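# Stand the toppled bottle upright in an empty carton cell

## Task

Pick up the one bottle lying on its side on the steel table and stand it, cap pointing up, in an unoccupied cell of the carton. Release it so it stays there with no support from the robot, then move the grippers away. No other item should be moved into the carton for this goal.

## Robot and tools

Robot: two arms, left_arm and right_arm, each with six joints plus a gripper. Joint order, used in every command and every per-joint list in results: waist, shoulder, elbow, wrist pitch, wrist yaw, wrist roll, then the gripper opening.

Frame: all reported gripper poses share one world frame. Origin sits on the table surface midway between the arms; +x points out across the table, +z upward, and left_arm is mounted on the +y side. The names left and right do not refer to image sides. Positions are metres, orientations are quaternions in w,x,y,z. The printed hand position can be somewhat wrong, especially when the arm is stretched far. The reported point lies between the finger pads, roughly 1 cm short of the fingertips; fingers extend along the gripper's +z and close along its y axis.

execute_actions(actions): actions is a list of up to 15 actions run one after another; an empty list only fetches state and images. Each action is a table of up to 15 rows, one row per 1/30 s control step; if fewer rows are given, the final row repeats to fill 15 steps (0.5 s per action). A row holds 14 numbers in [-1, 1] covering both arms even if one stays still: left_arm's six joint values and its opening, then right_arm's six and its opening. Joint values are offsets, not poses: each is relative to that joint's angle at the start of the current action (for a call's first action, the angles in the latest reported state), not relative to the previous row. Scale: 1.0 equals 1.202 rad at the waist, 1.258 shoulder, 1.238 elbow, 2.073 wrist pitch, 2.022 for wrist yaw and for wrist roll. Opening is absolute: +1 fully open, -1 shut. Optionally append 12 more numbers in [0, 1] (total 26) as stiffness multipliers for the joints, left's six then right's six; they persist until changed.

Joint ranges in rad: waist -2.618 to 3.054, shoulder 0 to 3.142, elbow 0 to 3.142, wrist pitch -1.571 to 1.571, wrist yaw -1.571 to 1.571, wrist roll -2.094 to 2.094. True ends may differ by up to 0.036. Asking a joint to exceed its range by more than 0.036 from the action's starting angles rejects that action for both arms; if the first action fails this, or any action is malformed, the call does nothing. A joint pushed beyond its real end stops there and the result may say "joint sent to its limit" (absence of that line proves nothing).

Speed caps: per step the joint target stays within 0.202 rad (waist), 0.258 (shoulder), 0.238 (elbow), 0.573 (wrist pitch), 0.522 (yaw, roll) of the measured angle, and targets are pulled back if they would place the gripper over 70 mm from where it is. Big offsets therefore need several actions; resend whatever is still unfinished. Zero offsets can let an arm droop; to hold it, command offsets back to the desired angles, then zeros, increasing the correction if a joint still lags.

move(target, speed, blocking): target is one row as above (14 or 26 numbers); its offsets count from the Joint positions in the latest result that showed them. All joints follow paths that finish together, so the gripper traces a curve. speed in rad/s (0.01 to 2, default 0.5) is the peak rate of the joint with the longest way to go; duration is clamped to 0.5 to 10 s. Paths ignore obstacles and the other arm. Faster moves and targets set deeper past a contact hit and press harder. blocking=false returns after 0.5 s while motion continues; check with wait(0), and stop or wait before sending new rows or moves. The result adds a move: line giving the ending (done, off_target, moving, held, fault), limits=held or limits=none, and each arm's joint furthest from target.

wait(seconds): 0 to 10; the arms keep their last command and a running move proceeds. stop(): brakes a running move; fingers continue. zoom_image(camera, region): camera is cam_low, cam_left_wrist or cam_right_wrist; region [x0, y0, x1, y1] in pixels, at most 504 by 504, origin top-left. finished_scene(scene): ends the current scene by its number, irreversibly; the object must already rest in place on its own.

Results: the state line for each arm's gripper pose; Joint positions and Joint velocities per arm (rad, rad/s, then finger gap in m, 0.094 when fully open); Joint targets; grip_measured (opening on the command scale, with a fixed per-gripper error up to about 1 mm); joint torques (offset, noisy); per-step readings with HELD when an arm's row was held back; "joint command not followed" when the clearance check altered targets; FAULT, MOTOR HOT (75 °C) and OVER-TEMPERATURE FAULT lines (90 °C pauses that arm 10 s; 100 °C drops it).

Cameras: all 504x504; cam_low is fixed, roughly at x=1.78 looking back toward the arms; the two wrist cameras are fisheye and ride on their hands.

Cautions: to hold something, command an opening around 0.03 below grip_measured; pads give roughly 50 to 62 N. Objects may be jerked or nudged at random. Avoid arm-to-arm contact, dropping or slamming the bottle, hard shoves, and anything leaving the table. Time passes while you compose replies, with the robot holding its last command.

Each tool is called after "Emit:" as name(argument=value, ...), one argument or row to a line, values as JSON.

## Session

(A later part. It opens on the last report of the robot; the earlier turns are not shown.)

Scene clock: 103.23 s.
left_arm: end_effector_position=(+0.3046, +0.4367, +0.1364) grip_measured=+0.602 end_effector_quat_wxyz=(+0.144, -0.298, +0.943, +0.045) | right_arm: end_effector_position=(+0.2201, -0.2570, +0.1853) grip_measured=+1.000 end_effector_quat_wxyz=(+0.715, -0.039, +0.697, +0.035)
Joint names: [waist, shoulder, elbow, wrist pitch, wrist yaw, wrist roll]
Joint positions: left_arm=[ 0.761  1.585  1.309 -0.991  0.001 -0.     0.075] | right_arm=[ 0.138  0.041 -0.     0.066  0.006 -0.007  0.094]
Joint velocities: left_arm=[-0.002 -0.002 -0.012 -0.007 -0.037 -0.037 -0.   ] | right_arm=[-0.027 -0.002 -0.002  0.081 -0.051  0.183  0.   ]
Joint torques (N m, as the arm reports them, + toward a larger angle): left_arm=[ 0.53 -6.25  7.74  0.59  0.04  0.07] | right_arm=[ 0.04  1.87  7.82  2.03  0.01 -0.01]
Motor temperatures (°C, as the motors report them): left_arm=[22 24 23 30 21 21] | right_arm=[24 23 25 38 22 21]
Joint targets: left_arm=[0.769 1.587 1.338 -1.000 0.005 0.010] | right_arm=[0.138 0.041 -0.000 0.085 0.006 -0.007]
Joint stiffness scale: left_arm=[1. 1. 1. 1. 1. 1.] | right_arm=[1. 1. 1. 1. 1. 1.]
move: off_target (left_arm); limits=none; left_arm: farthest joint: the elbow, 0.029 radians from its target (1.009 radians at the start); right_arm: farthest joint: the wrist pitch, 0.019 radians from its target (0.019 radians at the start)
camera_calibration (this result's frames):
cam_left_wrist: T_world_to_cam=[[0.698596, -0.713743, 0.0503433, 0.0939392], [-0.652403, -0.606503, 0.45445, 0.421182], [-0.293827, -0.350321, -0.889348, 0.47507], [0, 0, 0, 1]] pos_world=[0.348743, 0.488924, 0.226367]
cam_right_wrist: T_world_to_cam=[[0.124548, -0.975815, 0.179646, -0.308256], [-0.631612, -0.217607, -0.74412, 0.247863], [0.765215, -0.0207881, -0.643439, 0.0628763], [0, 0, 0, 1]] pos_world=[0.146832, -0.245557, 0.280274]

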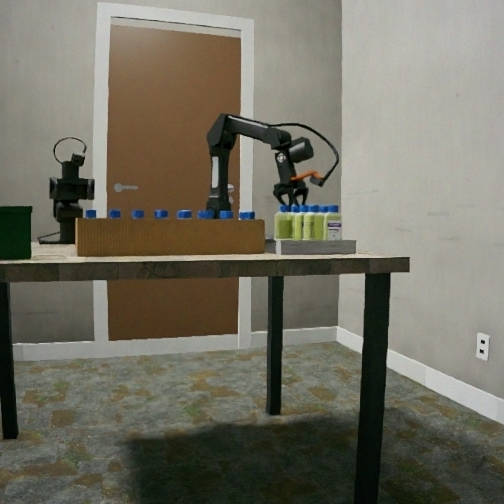

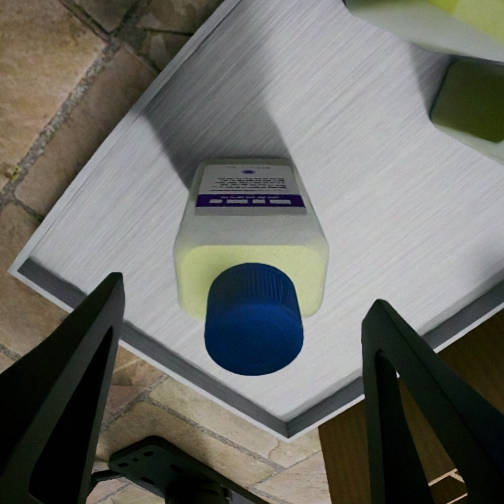

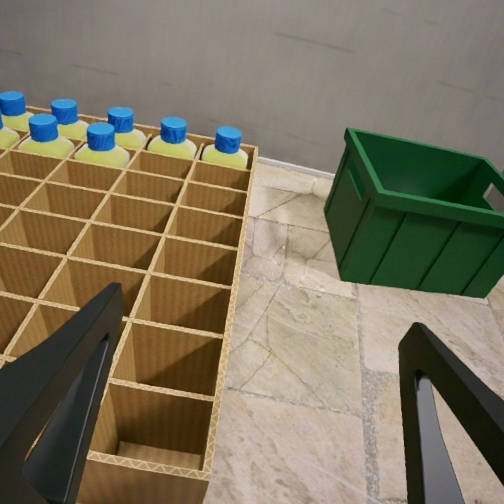

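Emit:
zoom_image(
  camera="cam_left_wrist",
  region=[150,200,360,400],
)

Region (150, 200, 360, 400) of cam_left_wrist's 504x504 image, scaled by 2.400, with more detail than that image has; it fills the top 480 rows of this view, and the rest is white.

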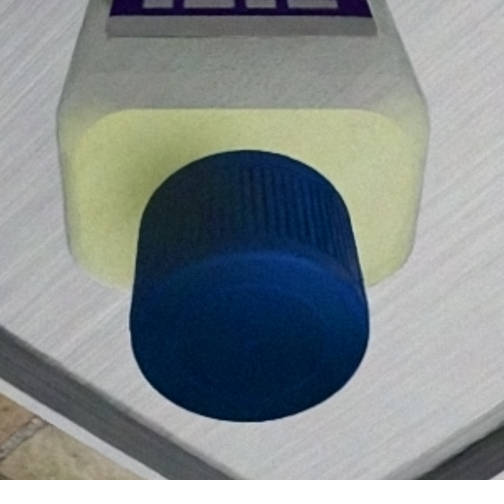

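Emit:
zoom_image(
  camera="cam_left_wrist",
  region=[80,250,430,400],
)

Region (80, 250, 430, 400) of cam_left_wrist's 504x504 image, scaled by 1.440, with more detail than that image has; it fills the top 216 rows of this view, and the rest is white.

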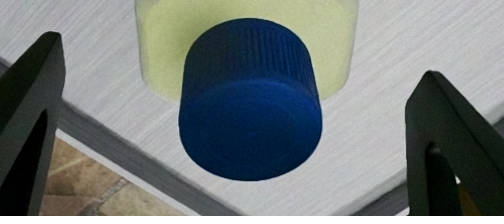

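Emit:
execute_actions(
  actions=[
    [[0.0067,-0.0018,0.0195,-0.0043,0.003,0.005,0.5,0,0,0,0.009,0,0,1.0],[0.0067,-0.0052,0.0155,-0.0043,0.004,0.005,0.4,0,0,0,0.009,0,0,1.0],[0.0067,-0.0087,0.0116,-0.0043,0.005,0.005,0.3,0,0,0,0.009,0,0,1.0],[0.0067,-0.0121,0.0077,-0.0043,0.006,0.005,0.2,0,0,0,0.009,0,0,1.0],[0.0067,-0.0155,0.0037,-0.0043,0.007,0.005,0.1,0,0,0,0.009,0,0,1.0],[0.0067,-0.0189,-0.0002,-0.0043,0.008,0.005,0.0,0,0,0,0.009,0,0,1.0],[0.0067,-0.0224,-0.0042,-0.0043,0.0084,0.005,-0.08,0,0,0,0.009,0,0,1.0],[0.0067,-0.0258,-0.0081,-0.0043,0.0084,0.005,-0.15,0,0,0,0.009,0,0,1.0],[0.0067,-0.0258,-0.0081,-0.0043,0.0084,0.005,-0.21,0,0,0,0.009,0,0,1.0],[0.0067,-0.0258,-0.0081,-0.0043,0.0084,0.005,-0.26,0,0,0,0.009,0,0,1.0],[0.0067,-0.0258,-0.0081,-0.0043,0.0084,0.005,-0.30,0,0,0,0.009,0,0,1.0],[0.0067,-0.0258,-0.0081,-0.0043,0.0084,0.005,-0.33,0,0,0,0.009,0,0,1.0]],
  ],
)

Scene clock: 110.63 s.
left_arm: end_effector_position=(+0.3056, +0.4350, +0.1363) grip_measured=-0.328 end_effector_quat_wxyz=(+0.146, -0.297, +0.943, +0.040) | right_arm: end_effector_position=(+0.2201, -0.2570, +0.1853) grip_measured=+1.000 end_effector_quat_wxyz=(+0.715, -0.039, +0.697, +0.035)
Joint names: [waist, shoulder, elbow, wrist pitch, wrist yaw, wrist roll]
Joint positions: left_arm=[ 0.761  1.585  1.309 -0.992  0.012  0.     0.032] | right_arm=[ 0.138  0.041 -0.     0.066  0.006 -0.007  0.094]
Joint velocities: left_arm=[ 0.007  0.007  0.002  0.051  0.037  0.037 -0.   ] | right_arm=[ 0.012 -0.012 -0.017 -0.037 -0.007  0.037  0.   ]
Joint torques (N m, as the arm reports them, + toward a larger angle): left_arm=[ 0.53 -9.06  4.82  0.63  0.03  0.12] | right_arm=[-0.02  1.93  7.89  2.04  0.02 -0.01]
Motor temperatures (°C, as the motors report them): left_arm=[22 25 23 29 21 21] | right_arm=[24 23 25 38 22 21]
Joint targets: left_arm=[0.769 1.552 1.299 -1.000 0.017 0.010] | right_arm=[0.138 0.041 -0.000 0.085 0.006 -0.007]
Joint stiffness scale: left_arm=[1. 1. 1. 1. 1. 1.] | right_arm=[1. 1. 1. 1. 1. 1.]
Step readings (joint positions):
0: left_arm=[0.761 1.585 1.309 -0.992 0.001 -0.000] | right_arm=[0.138 0.041 -0.000 0.066 0.006 -0.007]
1: left_arm=[0.761 1.585 1.309 -0.992 0.001 -0.000] | right_arm=[0.138 0.041 -0.000 0.066 0.006 -0.007]
2: left_arm=[0.761 1.585 1.309 -0.992 0.001 0.000] | right_arm=[0.138 0.041 -0.000 0.066 0.006 -0.007]
4: left_arm=[0.761 1.585 1.309 -0.992 0.003 0.000] | right_arm=[0.138 0.041 -0.000 0.066 0.006 -0.007]
8: left_arm=[0.761 1.585 1.309 -0.992 0.008 0.000] | right_arm=[0.138 0.041 -0.000 0.066 0.006 -0.007]
15: Joint positions above
camera_calibration (this result's frames):
cam_left_wrist: T_world_to_cam=[[0.695419, -0.716062, 0.0604037, 0.0926359], [-0.657256, -0.599814, 0.456331, 0.419118], [-0.29053, -0.357042, -0.887757, 0.476414], [0, 0, 0, 1]] pos_world=[0.34946, 0.487825, 0.226089]
cam_right_wrist: T_world_to_cam=[[0.124548, -0.975815, 0.179646, -0.308256], [-0.631612, -0.217607, -0.74412, 0.247863], [0.765215, -0.0207881, -0.643439, 0.0628763], [0, 0, 0, 1]] pos_world=[0.146832, -0.245557, 0.280274]

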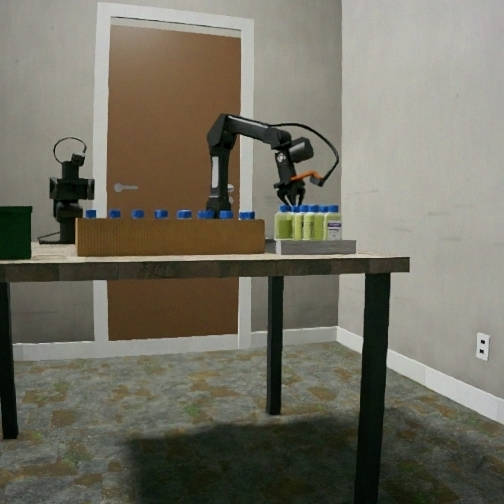

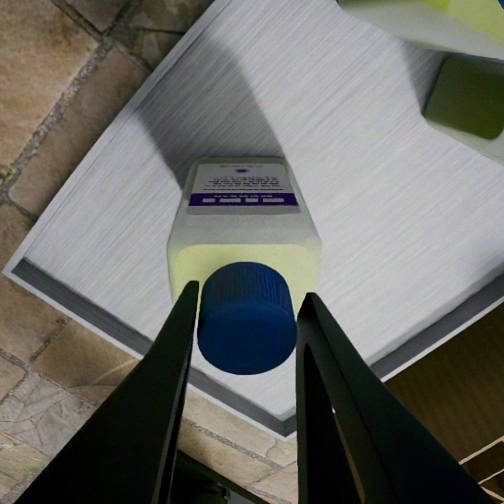

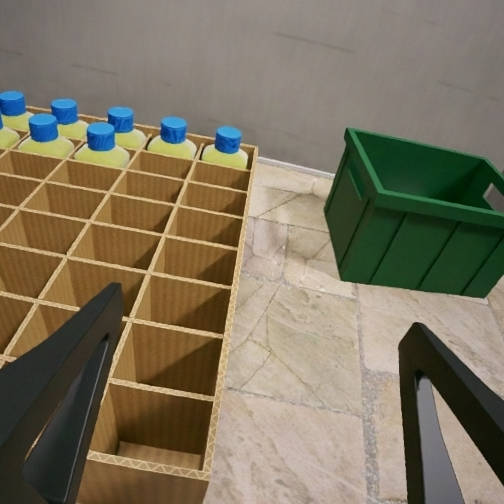

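Emit:
zoom_image(
  camera="cam_left_wrist",
  region=[150,220,350,400],
)

Region (150, 220, 350, 400) of cam_left_wrist's 504x504 image, scaled by 2.520, with more detail than that image has; it fills the top 454 rows of this view, and the rest is white.

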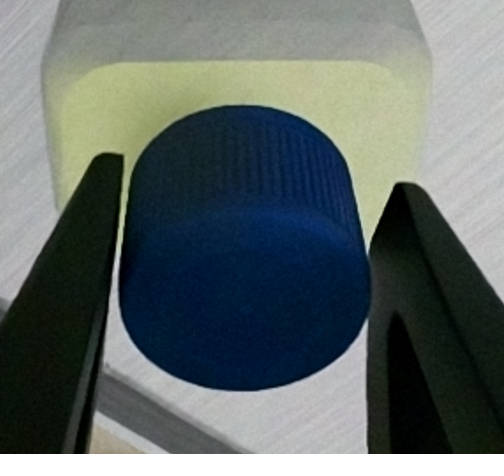

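Emit:
execute_actions(
  actions=[
    [[0.0067,-0.022,-0.004,-0.0043,0.0025,0.005,-0.35,0,0,0,0.009,0,0,1.0],[0.0067,-0.019,0.0,-0.0043,0.0025,0.005,-0.365,0,0,0,0.009,0,0,1.0],[0.0067,-0.016,0.004,-0.0043,0.0025,0.005,-0.38,0,0,0,0.009,0,0,1.0],[0.0067,-0.0143,0.008,-0.0043,0.0025,0.005,-0.39,0,0,0,0.009,0,0,1.0],[0.0067,-0.0143,0.012,-0.0043,0.0025,0.005,-0.40,0,0,0,0.009,0,0,1.0],[0.0067,-0.0143,0.0145,-0.0043,0.0025,0.005,-0.41,0,0,0,0.009,0,0,1.0],[0.0067,-0.0143,0.0145,-0.0043,0.0025,0.005,-0.42,0,0,0,0.009,0,0,1.0],[0.0067,-0.0143,0.0145,-0.0043,0.0025,0.005,-0.43,0,0,0,0.009,0,0,1.0],[0.0067,-0.0143,0.0145,-0.0043,0.0025,0.005,-0.44,0,0,0,0.009,0,0,1.0],[0.0067,-0.0143,0.0145,-0.0043,0.0025,0.005,-0.45,0,0,0,0.009,0,0,1.0],[0.0067,-0.0143,0.0145,-0.0043,0.0025,0.005,-0.46,0,0,0,0.009,0,0,1.0],[0.0067,-0.0143,0.0145,-0.0043,0.0025,0.005,-0.47,0,0,0,0.009,0,0,1.0]],
  ],
)

Scene clock: 112.13 s.
left_arm: end_effector_position=(+0.3055, +0.4349, +0.1363) grip_measured=-0.457 end_effector_quat_wxyz=(+0.145, -0.297, +0.943, +0.040) | right_arm: end_effector_position=(+0.2201, -0.2570, +0.1853) grip_measured=+1.000 end_effector_quat_wxyz=(+0.715, -0.039, +0.697, +0.035)
Joint names: [waist, shoulder, elbow, wrist pitch, wrist yaw, wrist roll]
Joint positions: left_arm=[ 0.761  1.585  1.309 -0.992  0.012  0.001  0.026] | right_arm=[ 0.138  0.041 -0.     0.066  0.006 -0.007  0.094]
Joint velocities: left_arm=[-0.017 -0.012 -0.017 -0.037  0.037  0.037 -0.001] | right_arm=[ 0.012 -0.012 -0.007 -0.051 -0.037  0.022  0.   ]
Joint torques (N m, as the arm reports them, + toward a larger angle): left_arm=[ 0.59 -7.91  6.94  0.58  0.01  0.04] | right_arm=[-0.01  1.93  7.88  2.04  0.01 -0.01]
Motor temperatures (°C, as the motors report them): left_arm=[22 25 23 29 21 21] | right_arm=[24 23 25 38 22 21]
Joint targets: left_arm=[0.769 1.567 1.327 -1.000 0.017 0.011] | right_arm=[0.138 0.041 -0.000 0.085 0.006 -0.007]
Joint stiffness scale: left_arm=[1. 1. 1. 1. 1. 1.] | right_arm=[1. 1. 1. 1. 1. 1.]
Step readings (joint positions):
0: left_arm=[0.761 1.585 1.309 -0.992 0.013 0.000] | right_arm=[0.138 0.041 -0.000 0.066 0.006 -0.007]
1: left_arm=[0.761 1.585 1.309 -0.992 0.013 0.000] | right_arm=[0.138 0.041 -0.000 0.066 0.006 -0.007]
2: left_arm=[0.761 1.585 1.309 -0.992 0.013 0.000] | right_arm=[0.138 0.041 -0.000 0.066 0.006 -0.007]
4: left_arm=[0.761 1.585 1.309 -0.992 0.013 0.000] | right_arm=[0.138 0.041 -0.000 0.066 0.006 -0.007]
8: left_arm=[0.761 1.585 1.309 -0.992 0.013 0.000] | right_arm=[0.138 0.041 -0.000 0.066 0.006 -0.007]
15: Joint positions above
camera_calibration (this result's frames):
cam_left_wrist: T_world_to_cam=[[0.695086, -0.716368, 0.0605912, 0.0927942], [-0.657467, -0.599307, 0.456692, 0.418837], [-0.290847, -0.357277, -0.887559, 0.476513], [0, 0, 0, 1]] pos_world=[0.349464, 0.487735, 0.226032]
cam_right_wrist: T_world_to_cam=[[0.124548, -0.975815, 0.179646, -0.308256], [-0.631612, -0.217607, -0.74412, 0.247863], [0.765215, -0.0207881, -0.643439, 0.0628763], [0, 0, 0, 1]] pos_world=[0.146832, -0.245557, 0.280274]

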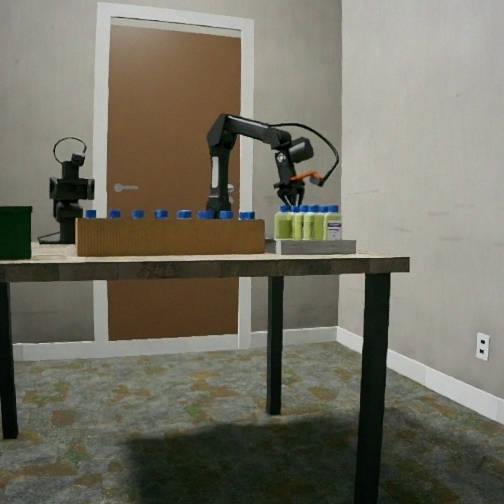

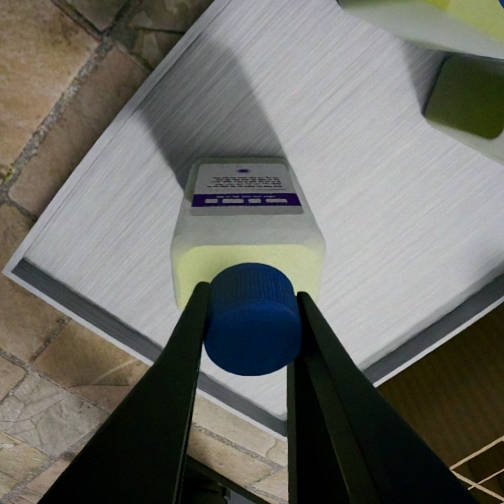

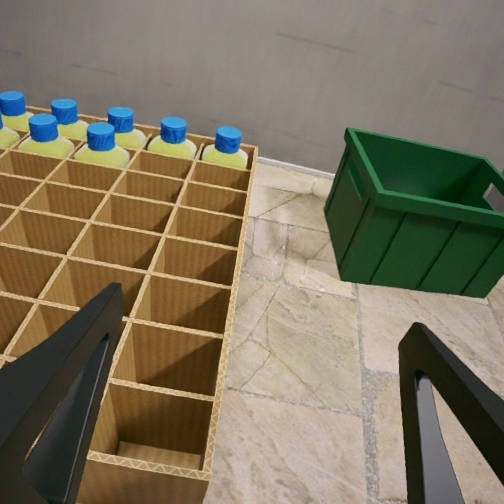

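Emit:
execute_actions(
  actions=[],
)

Scene clock: 112.43 s.
left_arm: end_effector_position=(+0.3055, +0.4349, +0.1363) grip_measured=-0.457 end_effector_quat_wxyz=(+0.145, -0.297, +0.943, +0.040) | right_arm: end_effector_position=(+0.2201, -0.2570, +0.1853) grip_measured=+1.000 end_effector_quat_wxyz=(+0.715, -0.039, +0.697, +0.035)
Joint names: [waist, shoulder, elbow, wrist pitch, wrist yaw, wrist roll]
Joint positions: left_arm=[ 0.761  1.585  1.309 -0.992  0.012  0.001  0.026] | right_arm=[ 0.138  0.041 -0.     0.066  0.006 -0.007  0.094]
Joint velocities: left_arm=[-0.007  0.007 -0.002 -0.037 -0.037  0.007 -0.   ] | right_arm=[ 0.012 -0.022  0.012  0.022 -0.022 -0.007  0.   ]
Joint torques (N m, as the arm reports them, + toward a larger angle): left_arm=[ 0.4  -8.    6.78  0.6   0.08  0.09] | right_arm=[0.01 1.91 7.87 2.04 0.02 0.01]
Motor temperatures (°C, as the motors report them): left_arm=[22 25 23 29 21 21] | right_arm=[24 23 25 38 22 21]
Joint targets: left_arm=[0.769 1.567 1.327 -1.000 0.017 0.011] | right_arm=[0.138 0.041 -0.000 0.085 0.006 -0.007]
Joint stiffness scale: left_arm=[1. 1. 1. 1. 1. 1.] | right_arm=[1. 1. 1. 1. 1. 1.]
camera_calibration (this result's frames):
cam_left_wrist: T_world_to_cam=[[0.695086, -0.716368, 0.0605912, 0.0927942], [-0.657467, -0.599307, 0.456692, 0.418837], [-0.290847, -0.357277, -0.887559, 0.476513], [0, 0, 0, 1]] pos_world=[0.349464, 0.487735, 0.226032]
cam_right_wrist: T_world_to_cam=[[0.124548, -0.975815, 0.179646, -0.308256], [-0.631612, -0.217607, -0.74412, 0.247863], [0.765215, -0.0207881, -0.643439, 0.0628763], [0, 0, 0, 1]] pos_world=[0.146832, -0.245557, 0.280274]

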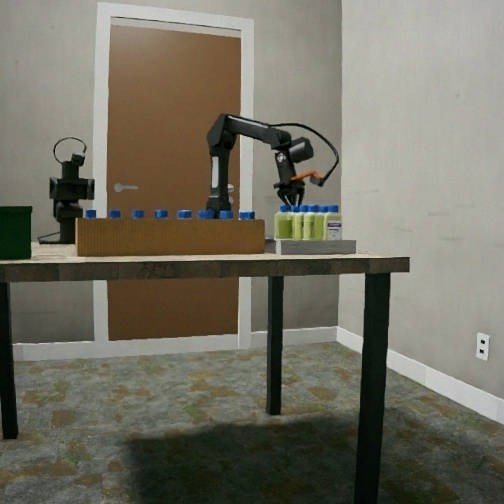

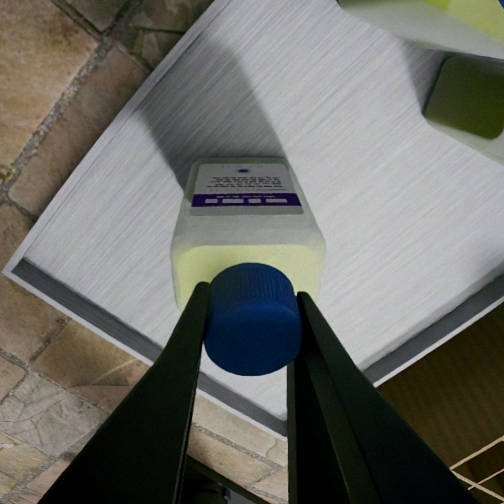

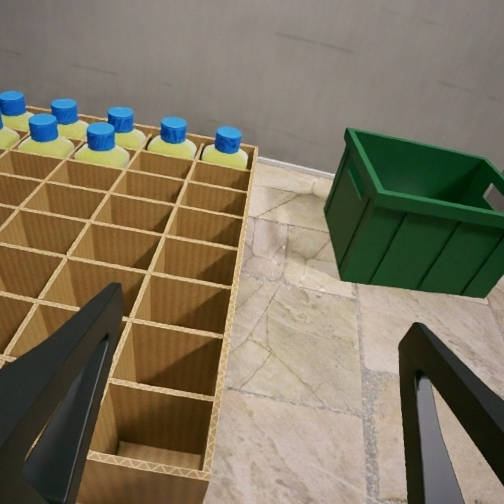

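Emit:
execute_actions(
  actions=[],
)

Scene clock: 113.60 s.
left_arm: end_effector_position=(+0.3055, +0.4349, +0.1363) grip_measured=-0.457 end_effector_quat_wxyz=(+0.145, -0.297, +0.943, +0.040) | right_arm: end_effector_position=(+0.2201, -0.2570, +0.1853) grip_measured=+1.000 end_effector_quat_wxyz=(+0.715, -0.039, +0.697, +0.035)
Joint names: [waist, shoulder, elbow, wrist pitch, wrist yaw, wrist roll]
Joint positions: left_arm=[ 0.761  1.585  1.309 -0.992  0.012  0.001  0.026] | right_arm=[ 0.138  0.041 -0.     0.066  0.006 -0.007  0.094]
Joint velocities: left_arm=[ 0.012 -0.002 -0.007  0.066  0.007 -0.037  0.002] | right_arm=[-0.007  0.007  0.002  0.081  0.037 -0.022  0.   ]
Joint torques (N m, as the arm reports them, + toward a larger angle): left_arm=[ 0.47 -8.03  6.61  0.58  0.03  0.08] | right_arm=[0.03 1.85 7.88 2.04 0.01 0.  ]
Motor temperatures (°C, as the motors report them): left_arm=[22 25 23 28 21 21] | right_arm=[24 23 25 38 22 21]
Joint targets: left_arm=[0.769 1.567 1.327 -1.000 0.017 0.011] | right_arm=[0.138 0.041 -0.000 0.085 0.006 -0.007]
Joint stiffness scale: left_arm=[1. 1. 1. 1. 1. 1.] | right_arm=[1. 1. 1. 1. 1. 1.]
camera_calibration (this result's frames):
cam_left_wrist: T_world_to_cam=[[0.695086, -0.716368, 0.0605912, 0.0927942], [-0.657467, -0.599307, 0.456692, 0.418837], [-0.290847, -0.357277, -0.887559, 0.476513], [0, 0, 0, 1]] pos_world=[0.349464, 0.487735, 0.226032]
cam_right_wrist: T_world_to_cam=[[0.124548, -0.975815, 0.179646, -0.308256], [-0.631612, -0.217607, -0.74412, 0.247863], [0.765215, -0.0207881, -0.643439, 0.0628763], [0, 0, 0, 1]] pos_world=[0.146832, -0.245557, 0.280274]

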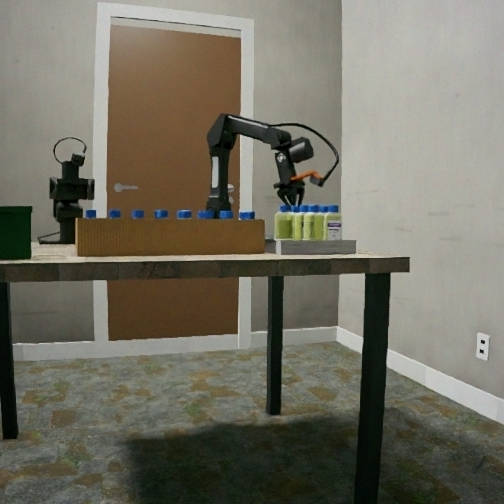

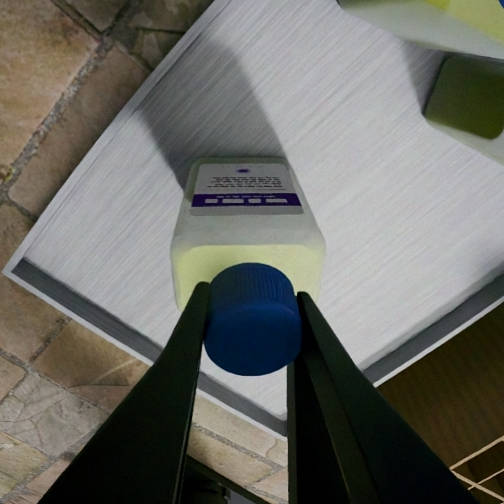

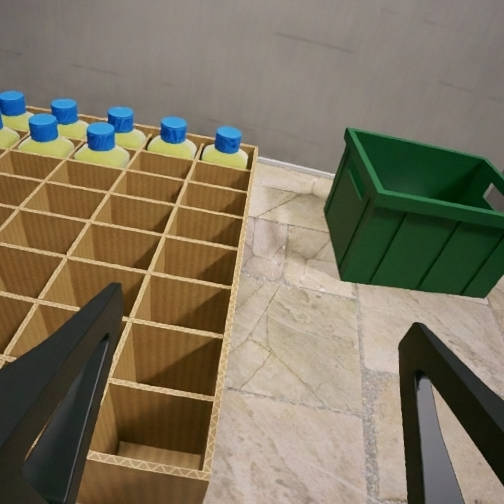

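Emit:
move(
  target=[-0.2146, -0.1049, 0.2399, -0.1848, 0.0025, 0.0049, -0.49, 0, 0, 0, 0.009, 0, 0, 1.0],
  speed=0.55,
)

Scene clock: 119.43 s.
left_arm: end_effector_position=(+0.3049, +0.3396, +0.2293) grip_measured=-0.470 end_effector_quat_wxyz=(+0.149, -0.174, +0.973, +0.018) | right_arm: end_effector_position=(+0.2201, -0.2570, +0.1853) grip_measured=+1.000 end_effector_quat_wxyz=(+0.715, -0.039, +0.697, +0.035)
Joint names: [waist, shoulder, elbow, wrist pitch, wrist yaw, wrist roll]
Joint positions: left_arm=[ 0.507  1.472  1.577 -1.375  0.017  0.001  0.025] | right_arm=[ 0.138  0.041 -0.     0.066  0.006 -0.007  0.094]
Joint velocities: left_arm=[ 0.002  0.002 -0.002 -0.022 -0.007 -0.095 -0.   ] | right_arm=[ 0.007  0.007 -0.007  0.037  0.007  0.007  0.   ]
Joint torques (N m, as the arm reports them, + toward a larger angle): left_arm=[-0.47 -6.8   7.39  0.66  0.02  0.06] | right_arm=[0.04 1.9  7.87 2.03 0.02 0.01]
Motor temperatures (°C, as the motors report them): left_arm=[22 25 23 28 21 21] | right_arm=[24 23 25 38 22 21]
Joint targets: left_arm=[0.503 1.453 1.606 -1.375 0.017 0.011] | right_arm=[0.138 0.041 -0.000 0.085 0.006 -0.007]
Joint stiffness scale: left_arm=[1. 1. 1. 1. 1. 1.] | right_arm=[1. 1. 1. 1. 1. 1.]
move: off_target (left_arm); limits=none; left_arm: farthest joint: the elbow, 0.029 radians from its target (0.297 radians at the start); right_arm: farthest joint: the wrist pitch, 0.019 radians from its target (0.019 radians at the start)
camera_calibration (this result's frames):
cam_left_wrist: T_world_to_cam=[[0.490699, -0.868885, 0.0652091, 0.13241], [-0.787938, -0.410543, 0.458921, 0.294017], [-0.371979, -0.276573, -0.886081, 0.521849], [0, 0, 0, 1]] pos_world=[0.360811, 0.380085, 0.318836]
cam_right_wrist: T_world_to_cam=[[0.124548, -0.975815, 0.179646, -0.308256], [-0.631612, -0.217607, -0.74412, 0.247863], [0.765215, -0.0207881, -0.643439, 0.0628763], [0, 0, 0, 1]] pos_world=[0.146832, -0.245557, 0.280274]

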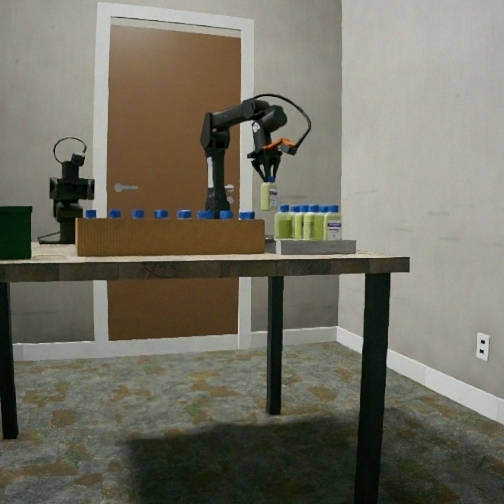

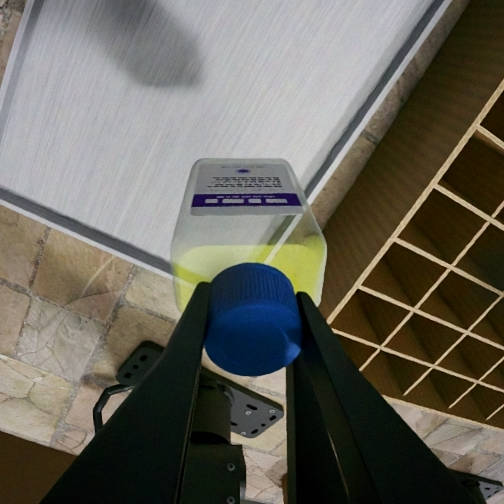

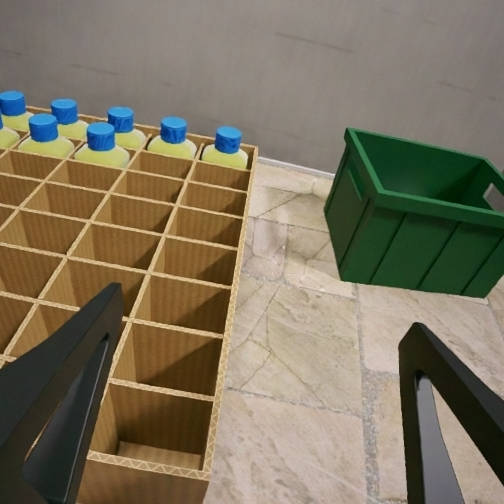

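Emit:
move(
  target=[-0.3993, -0.1097, -0.1107, 0.0314, 0.0, 0.0049, -0.5, 0, 0, 0, 0.009, 0, 0, 1.0],
  speed=0.7,
)

Scene clock: 122.50 s.
left_arm: end_effector_position=(+0.2965, +0.1986, +0.2195) grip_measured=-0.470 end_effector_quat_wxyz=(+0.154, +0.062, +0.986, -0.020) | right_arm: end_effector_position=(+0.2201, -0.2570, +0.1853) grip_measured=+1.000 end_effector_quat_wxyz=(+0.715, -0.039, +0.697, +0.035)
Joint names: [waist, shoulder, elbow, wrist pitch, wrist yaw, wrist roll]
Joint positions: left_arm=[ 0.029  1.361  1.441 -1.34   0.022  0.002  0.025] | right_arm=[ 0.138  0.041 -0.     0.066  0.006 -0.007  0.094]
Joint velocities: left_arm=[-0.002 -0.012 -0.002  0.095 -0.037 -0.022  0.001] | right_arm=[ 0.017 -0.007  0.007 -0.022  0.051  0.007  0.   ]
Joint torques (N m, as the arm reports them, + toward a larger angle): left_arm=[-0.24 -6.27  5.3   1.   -0.04  0.06] | right_arm=[-0.01  1.88  7.88  2.03  0.02  0.01]
Motor temperatures (°C, as the motors report them): left_arm=[22 25 23 28 21 21] | right_arm=[24 23 25 38 22 21]
Joint targets: left_arm=[0.027 1.334 1.440 -1.310 0.017 0.011] | right_arm=[0.138 0.041 -0.000 0.085 0.006 -0.007]
Joint stiffness scale: left_arm=[1. 1. 1. 1. 1. 1.] | right_arm=[1. 1. 1. 1. 1. 1.]
move: off_target (left_arm); limits=none; left_arm: farthest joint: the wrist pitch, 0.030 radians from its target (0.065 radians at the start); right_arm: farthest joint: the wrist pitch, 0.019 radians from its target (0.019 radians at the start)
camera_calibration (this result's frames):
cam_left_wrist: T_world_to_cam=[[0.0341851, -0.996933, 0.0703993, 0.174337], [-0.892584, 0.00123231, 0.45088, 0.185031], [-0.449584, -0.0782506, -0.889804, 0.455514], [0, 0, 0, 1]] pos_world=[0.363988, 0.209219, 0.309618]
cam_right_wrist: T_world_to_cam=[[0.124548, -0.975815, 0.179646, -0.308256], [-0.631612, -0.217607, -0.74412, 0.247863], [0.765215, -0.0207881, -0.643439, 0.0628763], [0, 0, 0, 1]] pos_world=[0.146832, -0.245557, 0.280274]

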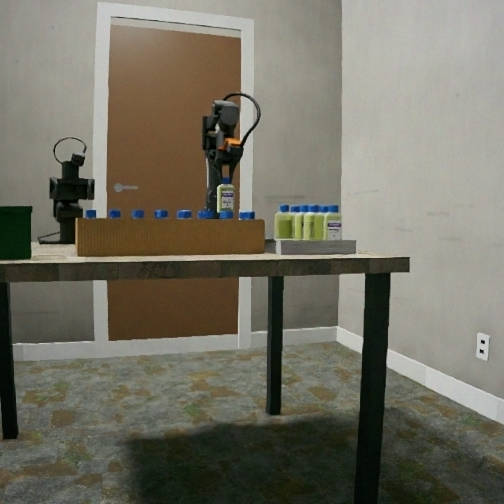

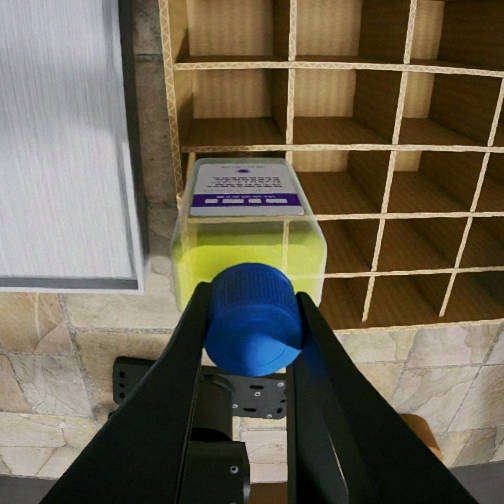

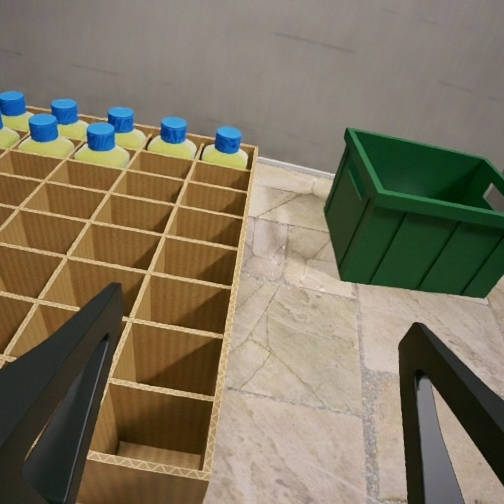

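Emit:
zoom_image(
  camera="cam_left_wrist",
  region=[130, 40, 430, 340],
)

Region (130, 40, 430, 340) of cam_left_wrist's 504x504 image, scaled by 1.680, with more detail than that image has.

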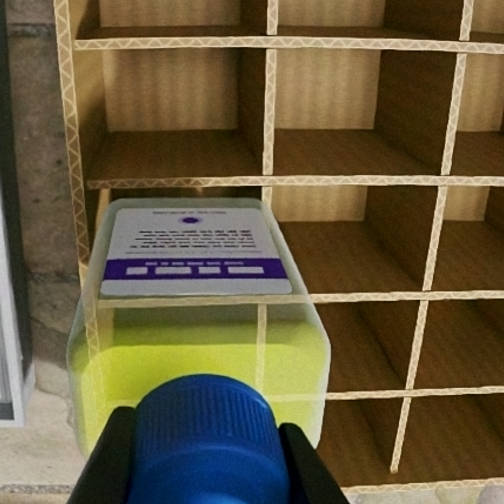

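Emit:
zoom_image(
  camera="cam_low",
  region=[190, 170, 290, 270],
)

Emit:
zoom_image(
  camera="cam_left_wrist",
  region=[160, 120, 340, 300],
)

Region (190, 170, 290, 270) of cam_low's 504x504 image, scaled by 5.040, with more detail than that image has.

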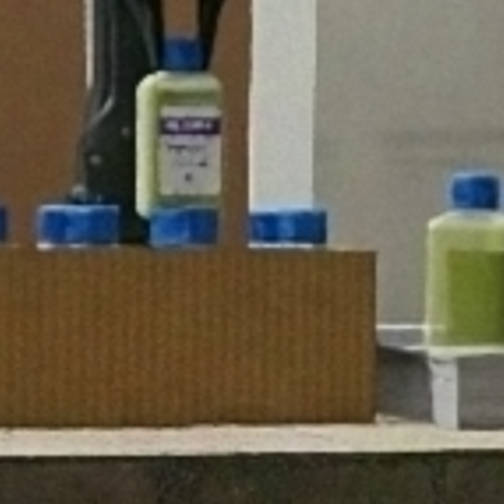

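Region (160, 120, 340, 300) of cam_left_wrist's 504x504 image, scaled by 2.800, with more detail than that image has.

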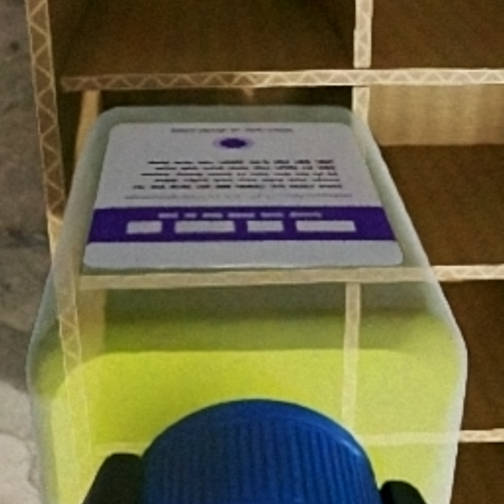

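Emit:
execute_actions(
  actions=[
    [
[-0.0017,-0.0221,-0.0037,0.0157,-0.0029,0.0035,-0.5,0,0,0,0.009,0,0,1.0],
[-0.0017,-0.0228,-0.0070,0.0172,-0.0035,0.0023,-0.5,0,0,0,0.009,0,0,1.0],
[-0.0017,-0.0236,-0.0108,0.0188,-0.0040,0.0010,-0.5,0,0,0,0.009,0,0,1.0],
[-0.0017,-0.0244,-0.0145,0.0204,-0.0046,-0.0003,-0.5,0,0,0,0.009,0,0,1.0],
[-0.0017,-0.0252,-0.0183,0.0220,-0.0052,-0.0015,-0.5,0,0,0,0.009,0,0,1.0],
[-0.0017,-0.0259,-0.0220,0.0236,-0.0058,-0.0028,-0.5,0,0,0,0.009,0,0,1.0],
[-0.0017,-0.0267,-0.0258,0.0252,-0.0063,-0.0041,-0.5,0,0,0,0.009,0,0,1.0],
[-0.0017,-0.0275,-0.0295,0.0268,-0.0069,-0.0054,-0.5,0,0,0,0.009,0,0,1.0],
[-0.0017,-0.0283,-0.0332,0.0284,-0.0075,-0.0067,-0.5,0,0,0,0.009,0,0,1.0],
[-0.0017,-0.0290,-0.0366,0.0298,-0.0080,-0.0079,-0.5,0,0,0,0.009,0,0,1.0],
[-0.0017,-0.0296,-0.0395,0.0311,-0.0085,-0.0089,-0.5,0,0,0,0.009,0,0,1.0],
[-0.0017,-0.0302,-0.0424,0.0323,-0.0089,-0.0099,-0.5,0,0,0,0.009,0,0,1.0],
[-0.0017,-0.0302,-0.0424,0.0323,-0.0089,-0.0099,-0.5,0,0,0,0.009,0,0,1.0],
[-0.0017,-0.0302,-0.0424,0.0323,-0.0089,-0.0099,-0.5,0,0,0,0.009,0,0,1.0],
[-0.0017,-0.0302,-0.0424,0.0323,-0.0089,-0.0099,-0.5,0,0,0,0.009,0,0,1.0]
],
  ],
)

Scene clock: 133.07 s.
left_arm: end_effector_position=(+0.2944, +0.2005, +0.2069) grip_measured=-0.470 end_effector_quat_wxyz=(+0.146, +0.057, +0.988, -0.015) | right_arm: end_effector_position=(+0.2201, -0.2570, +0.1853) grip_measured=+1.000 end_effector_quat_wxyz=(+0.715, -0.039, +0.697, +0.035)
Joint names: [waist, shoulder, elbow, wrist pitch, wrist yaw, wrist roll]
Joint positions: left_arm=[ 0.029  1.354  1.388 -1.311  0.012 -0.006  0.025] | right_arm=[ 0.138  0.041 -0.     0.066  0.006 -0.007  0.094]
Joint velocities: left_arm=[-0.002  0.007 -0.032  0.051  0.007 -0.066 -0.001] | right_arm=[-0.017  0.002  0.002 -0.051 -0.051 -0.037  0.   ]
Joint torques (N m, as the arm reports them, + toward a larger angle): left_arm=[-0.27 -6.62  5.55  1.07 -0.11 -0.1 ] | right_arm=[0.02 1.86 7.88 2.04 0.01 0.01]
Motor temperatures (°C, as the motors report them): left_arm=[22 25 23 28 21 21] | right_arm=[24 23 25 39 22 21]
Joint targets: left_arm=[0.027 1.323 1.388 -1.273 0.003 -0.018] | right_arm=[0.138 0.041 -0.000 0.085 0.006 -0.007]
Joint stiffness scale: left_arm=[1. 1. 1. 1. 1. 1.] | right_arm=[1. 1. 1. 1. 1. 1.]
Step readings (joint positions):
0: left_arm=[0.029 1.361 1.441 -1.340 0.022 0.002] | right_arm=[0.138 0.041 -0.000 0.066 0.006 -0.007]
1: left_arm=[0.029 1.361 1.441 -1.340 0.022 0.002] | right_arm=[0.138 0.041 -0.000 0.066 0.006 -0.007]
2: left_arm=[0.029 1.361 1.441 -1.339 0.022 0.002] | right_arm=[0.138 0.041 -0.000 0.066 0.006 -0.007]
4: left_arm=[0.029 1.359 1.435 -1.334 0.021 0.002] | right_arm=[0.138 0.041 -0.000 0.066 0.006 -0.007]
8: left_arm=[0.029 1.356 1.414 -1.325 0.018 0.002] | right_arm=[0.138 0.041 -0.000 0.066 0.006 -0.007]
15: Joint positions above
camera_calibration (this result's frames):
cam_left_wrist: T_world_to_cam=[[0.0451929, -0.997089, 0.0614071, 0.175852], [-0.88537, -0.0115074, 0.464744, 0.186376], [-0.462684, -0.0753712, -0.883313, 0.445341], [0, 0, 0, 1]] pos_world=[0.363117, 0.211051, 0.29596]
cam_right_wrist: T_world_to_cam=[[0.124548, -0.975815, 0.179646, -0.308256], [-0.631612, -0.217607, -0.74412, 0.247863], [0.765215, -0.0207881, -0.643439, 0.0628763], [0, 0, 0, 1]] pos_world=[0.146832, -0.245557, 0.280274]

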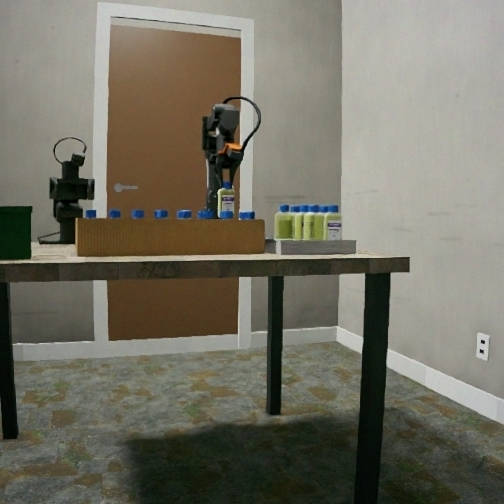

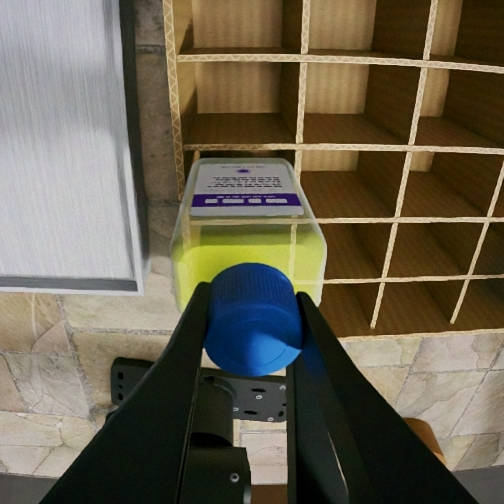

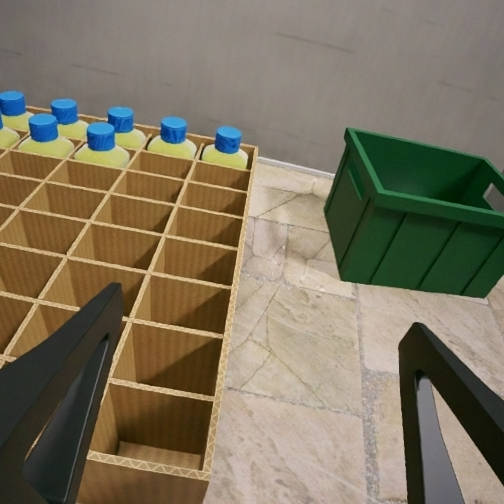

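Emit:
zoom_image(
  camera="cam_left_wrist",
  region=[160, 120, 340, 300],
)

Region (160, 120, 340, 300) of cam_left_wrist's 504x504 image, scaled by 2.800, with more detail than that image has.

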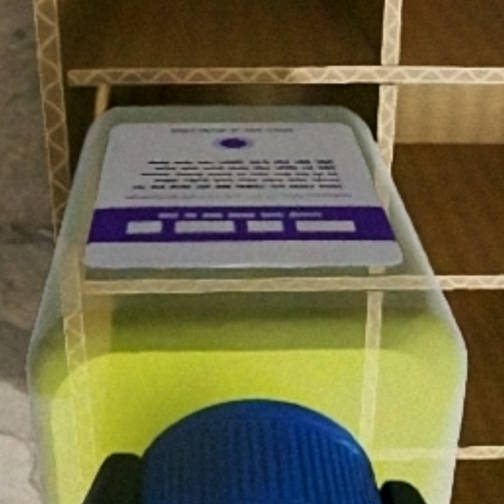

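Emit:
zoom_image(
  camera="cam_right_wrist",
  region=[120, 130, 280, 290],
)

Emit:
zoom_image(
  camera="cam_low",
  region=[200, 170, 270, 240],
)

Region (120, 130, 280, 290) of cam_right_wrist's 504x504 image, scaled by 3.150, with more detail than that image has.

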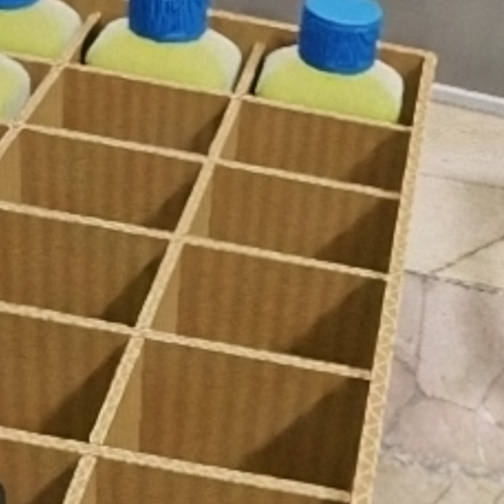

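Region (200, 170, 270, 240) of cam_low's 504x504 image, scaled by 7.200, with more detail than that image has.

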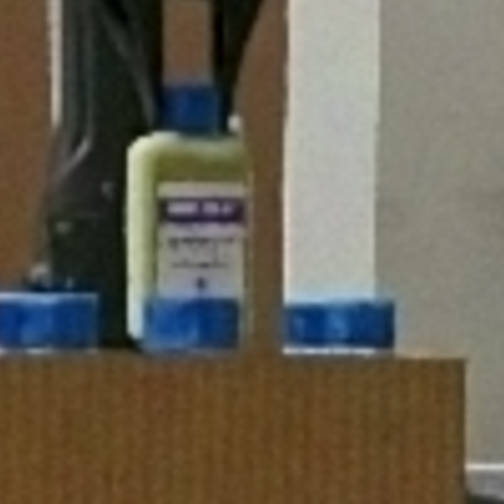

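Emit:
execute_actions(
  actions=[
    [
[-0.0009,-0.0252,-0.0019,0.0207,-0.001,-0.0059,-0.5,0,0,0,0.009,0,0,1.0],
[-0.0001,-0.0259,-0.0040,0.0219,-0.001,-0.0059,-0.5,0,0,0,0.009,0,0,1.0],
[0.0009,-0.0267,-0.0064,0.0231,-0.001,-0.0059,-0.5,0,0,0,0.009,0,0,1.0],
[0.0019,-0.0275,-0.0088,0.0244,-0.001,-0.0059,-0.5,0,0,0,0.009,0,0,1.0],
[0.0029,-0.0283,-0.0112,0.0253,-0.001,-0.0059,-0.5,0,0,0,0.009,0,0,1.0],
[0.0039,-0.0291,-0.0136,0.0263,-0.001,-0.0059,-0.5,0,0,0,0.009,0,0,1.0],
[0.0048,-0.0299,-0.0160,0.0273,-0.001,-0.0059,-0.5,0,0,0,0.009,0,0,1.0],
[0.0058,-0.0307,-0.0184,0.0282,-0.001,-0.0059,-0.5,0,0,0,0.009,0,0,1.0],
[0.0068,-0.0315,-0.0208,0.0292,-0.001,-0.0059,-0.5,0,0,0,0.009,0,0,1.0],
[0.0077,-0.0322,-0.0230,0.0299,-0.001,-0.0059,-0.5,0,0,0,0.009,0,0,1.0],
[0.0084,-0.0328,-0.0248,0.0304,-0.001,-0.0059,-0.5,0,0,0,0.009,0,0,1.0],
[0.0092,-0.0334,-0.0267,0.0304,-0.001,-0.0059,-0.5,0,0,0,0.009,0,0,1.0],
[0.0092,-0.0334,-0.0267,0.0304,-0.001,-0.0059,-0.5,0,0,0,0.009,0,0,1.0],
[0.0092,-0.0334,-0.0267,0.0304,-0.001,-0.0059,-0.5,0,0,0,0.009,0,0,1.0],
[0.0092,-0.0334,-0.0267,0.0304,-0.001,-0.0059,-0.5,0,0,0,0.009,0,0,1.0]
],
  ],
)

Scene clock: 141.20 s.
left_arm: end_effector_position=(+0.2945, +0.2008, +0.2018) grip_measured=-0.470 end_effector_quat_wxyz=(+0.150, +0.056, +0.987, -0.015) | right_arm: end_effector_position=(+0.2201, -0.2570, +0.1853) grip_measured=+1.000 end_effector_quat_wxyz=(+0.715, -0.039, +0.697, +0.035)
Joint names: [waist, shoulder, elbow, wrist pitch, wrist yaw, wrist roll]
Joint positions: left_arm=[ 0.029  1.341  1.355 -1.282  0.011 -0.009  0.025] | right_arm=[ 0.138  0.041 -0.     0.066  0.006 -0.007  0.094]
Joint velocities: left_arm=[-0.002 -0.012 -0.022  0.037 -0.007  0.139 -0.   ] | right_arm=[-0.002 -0.007  0.002 -0.007 -0.007 -0.007  0.   ]
Joint torques (N m, as the arm reports them, + toward a larger angle): left_arm=[ 0.79 -6.52  5.41  1.04  0.   -0.07] | right_arm=[0.   1.88 7.9  2.03 0.   0.01]
Motor temperatures (°C, as the motors report them): left_arm=[22 25 23 28 21 21] | right_arm=[24 23 25 39 22 21]
Joint targets: left_arm=[0.040 1.312 1.355 -1.248 0.011 -0.017] | right_arm=[0.138 0.041 -0.000 0.085 0.006 -0.007]
Joint stiffness scale: left_arm=[1. 1. 1. 1. 1. 1.] | right_arm=[1. 1. 1. 1. 1. 1.]
Step readings (joint positions):
0: left_arm=[0.029 1.351 1.388 -1.303 0.011 -0.009] | right_arm=[0.138 0.041 -0.000 0.066 0.006 -0.007]
1: left_arm=[0.029 1.351 1.388 -1.303 0.011 -0.009] | right_arm=[0.138 0.041 -0.000 0.066 0.006 -0.007]
2: left_arm=[0.029 1.351 1.388 -1.302 0.011 -0.009] | right_arm=[0.138 0.041 -0.000 0.066 0.006 -0.007]
4: left_arm=[0.029 1.351 1.386 -1.298 0.011 -0.009] | right_arm=[0.138 0.041 -0.000 0.066 0.006 -0.007]
8: left_arm=[0.029 1.345 1.372 -1.289 0.011 -0.009] | right_arm=[0.138 0.041 -0.000 0.066 0.006 -0.007]
15: Joint positions above
camera_calibration (this result's frames):
cam_left_wrist: T_world_to_cam=[[0.0480308, -0.996905, 0.0622328, 0.175377], [-0.889183, -0.0142917, 0.457328, 0.192009], [-0.455023, -0.0773022, -0.887118, 0.439852], [0, 0, 0, 1]] pos_world=[0.362451, 0.21158, 0.291476]
cam_right_wrist: T_world_to_cam=[[0.124548, -0.975815, 0.179646, -0.308256], [-0.631612, -0.217607, -0.74412, 0.247863], [0.765215, -0.0207881, -0.643439, 0.0628763], [0, 0, 0, 1]] pos_world=[0.146832, -0.245557, 0.280274]

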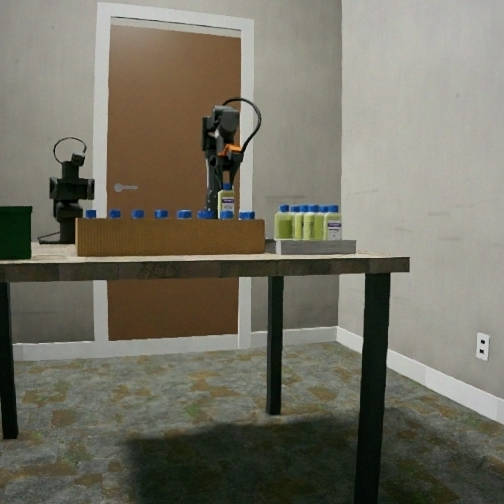

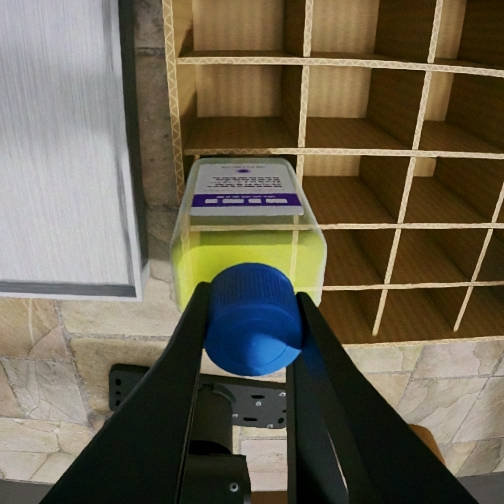

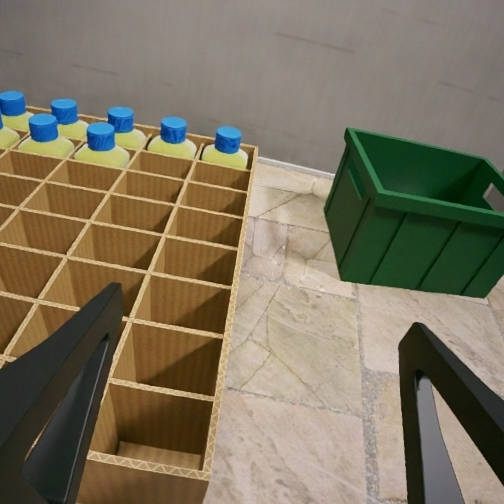

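Emit:
zoom_image(
  camera="cam_left_wrist",
  region=[160, 120, 340, 300],
)

Region (160, 120, 340, 300) of cam_left_wrist's 504x504 image, scaled by 2.800, with more detail than that image has.

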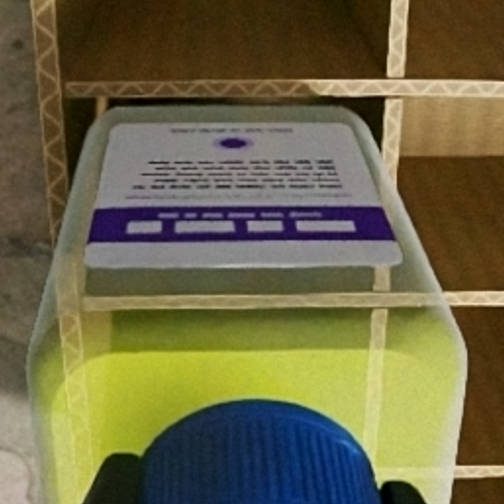

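Emit:
zoom_image(
  camera="cam_low",
  region=[200, 170, 270, 240],
)

Emit:
zoom_image(
  camera="cam_left_wrist",
  region=[170, 130, 250, 210],
)

Emit:
zoom_image(
  camera="cam_left_wrist",
  region=[240, 130, 320, 210],
)

Region (200, 170, 270, 240) of cam_low's 504x504 image, scaled by 7.200, with more detail than that image has.

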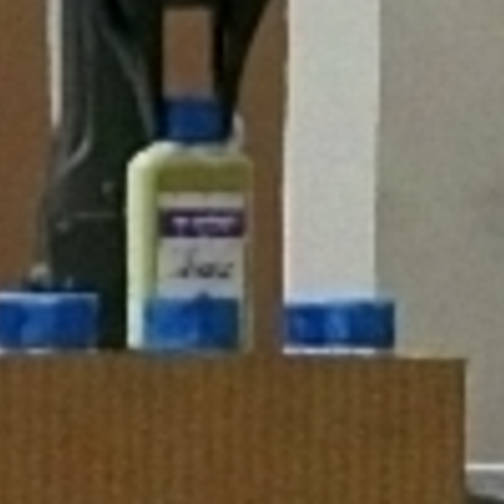

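Region (170, 130, 250, 210) of cam_left_wrist's 504x504 image, scaled by 6.300, with more detail than that image has.

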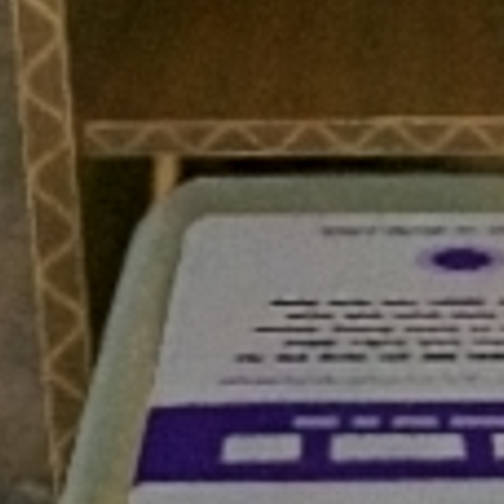

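Region (240, 130, 320, 210) of cam_left_wrist's 504x504 image, scaled by 6.300, with more detail than that image has.

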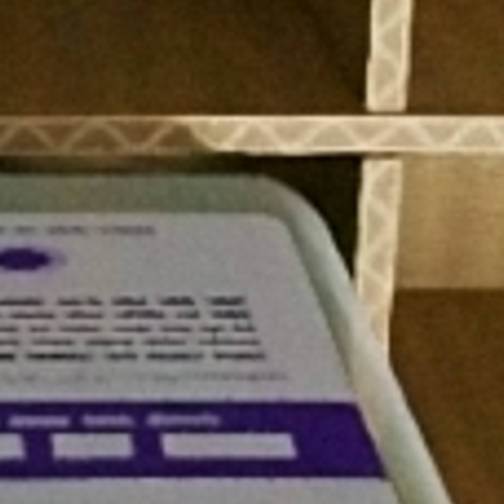

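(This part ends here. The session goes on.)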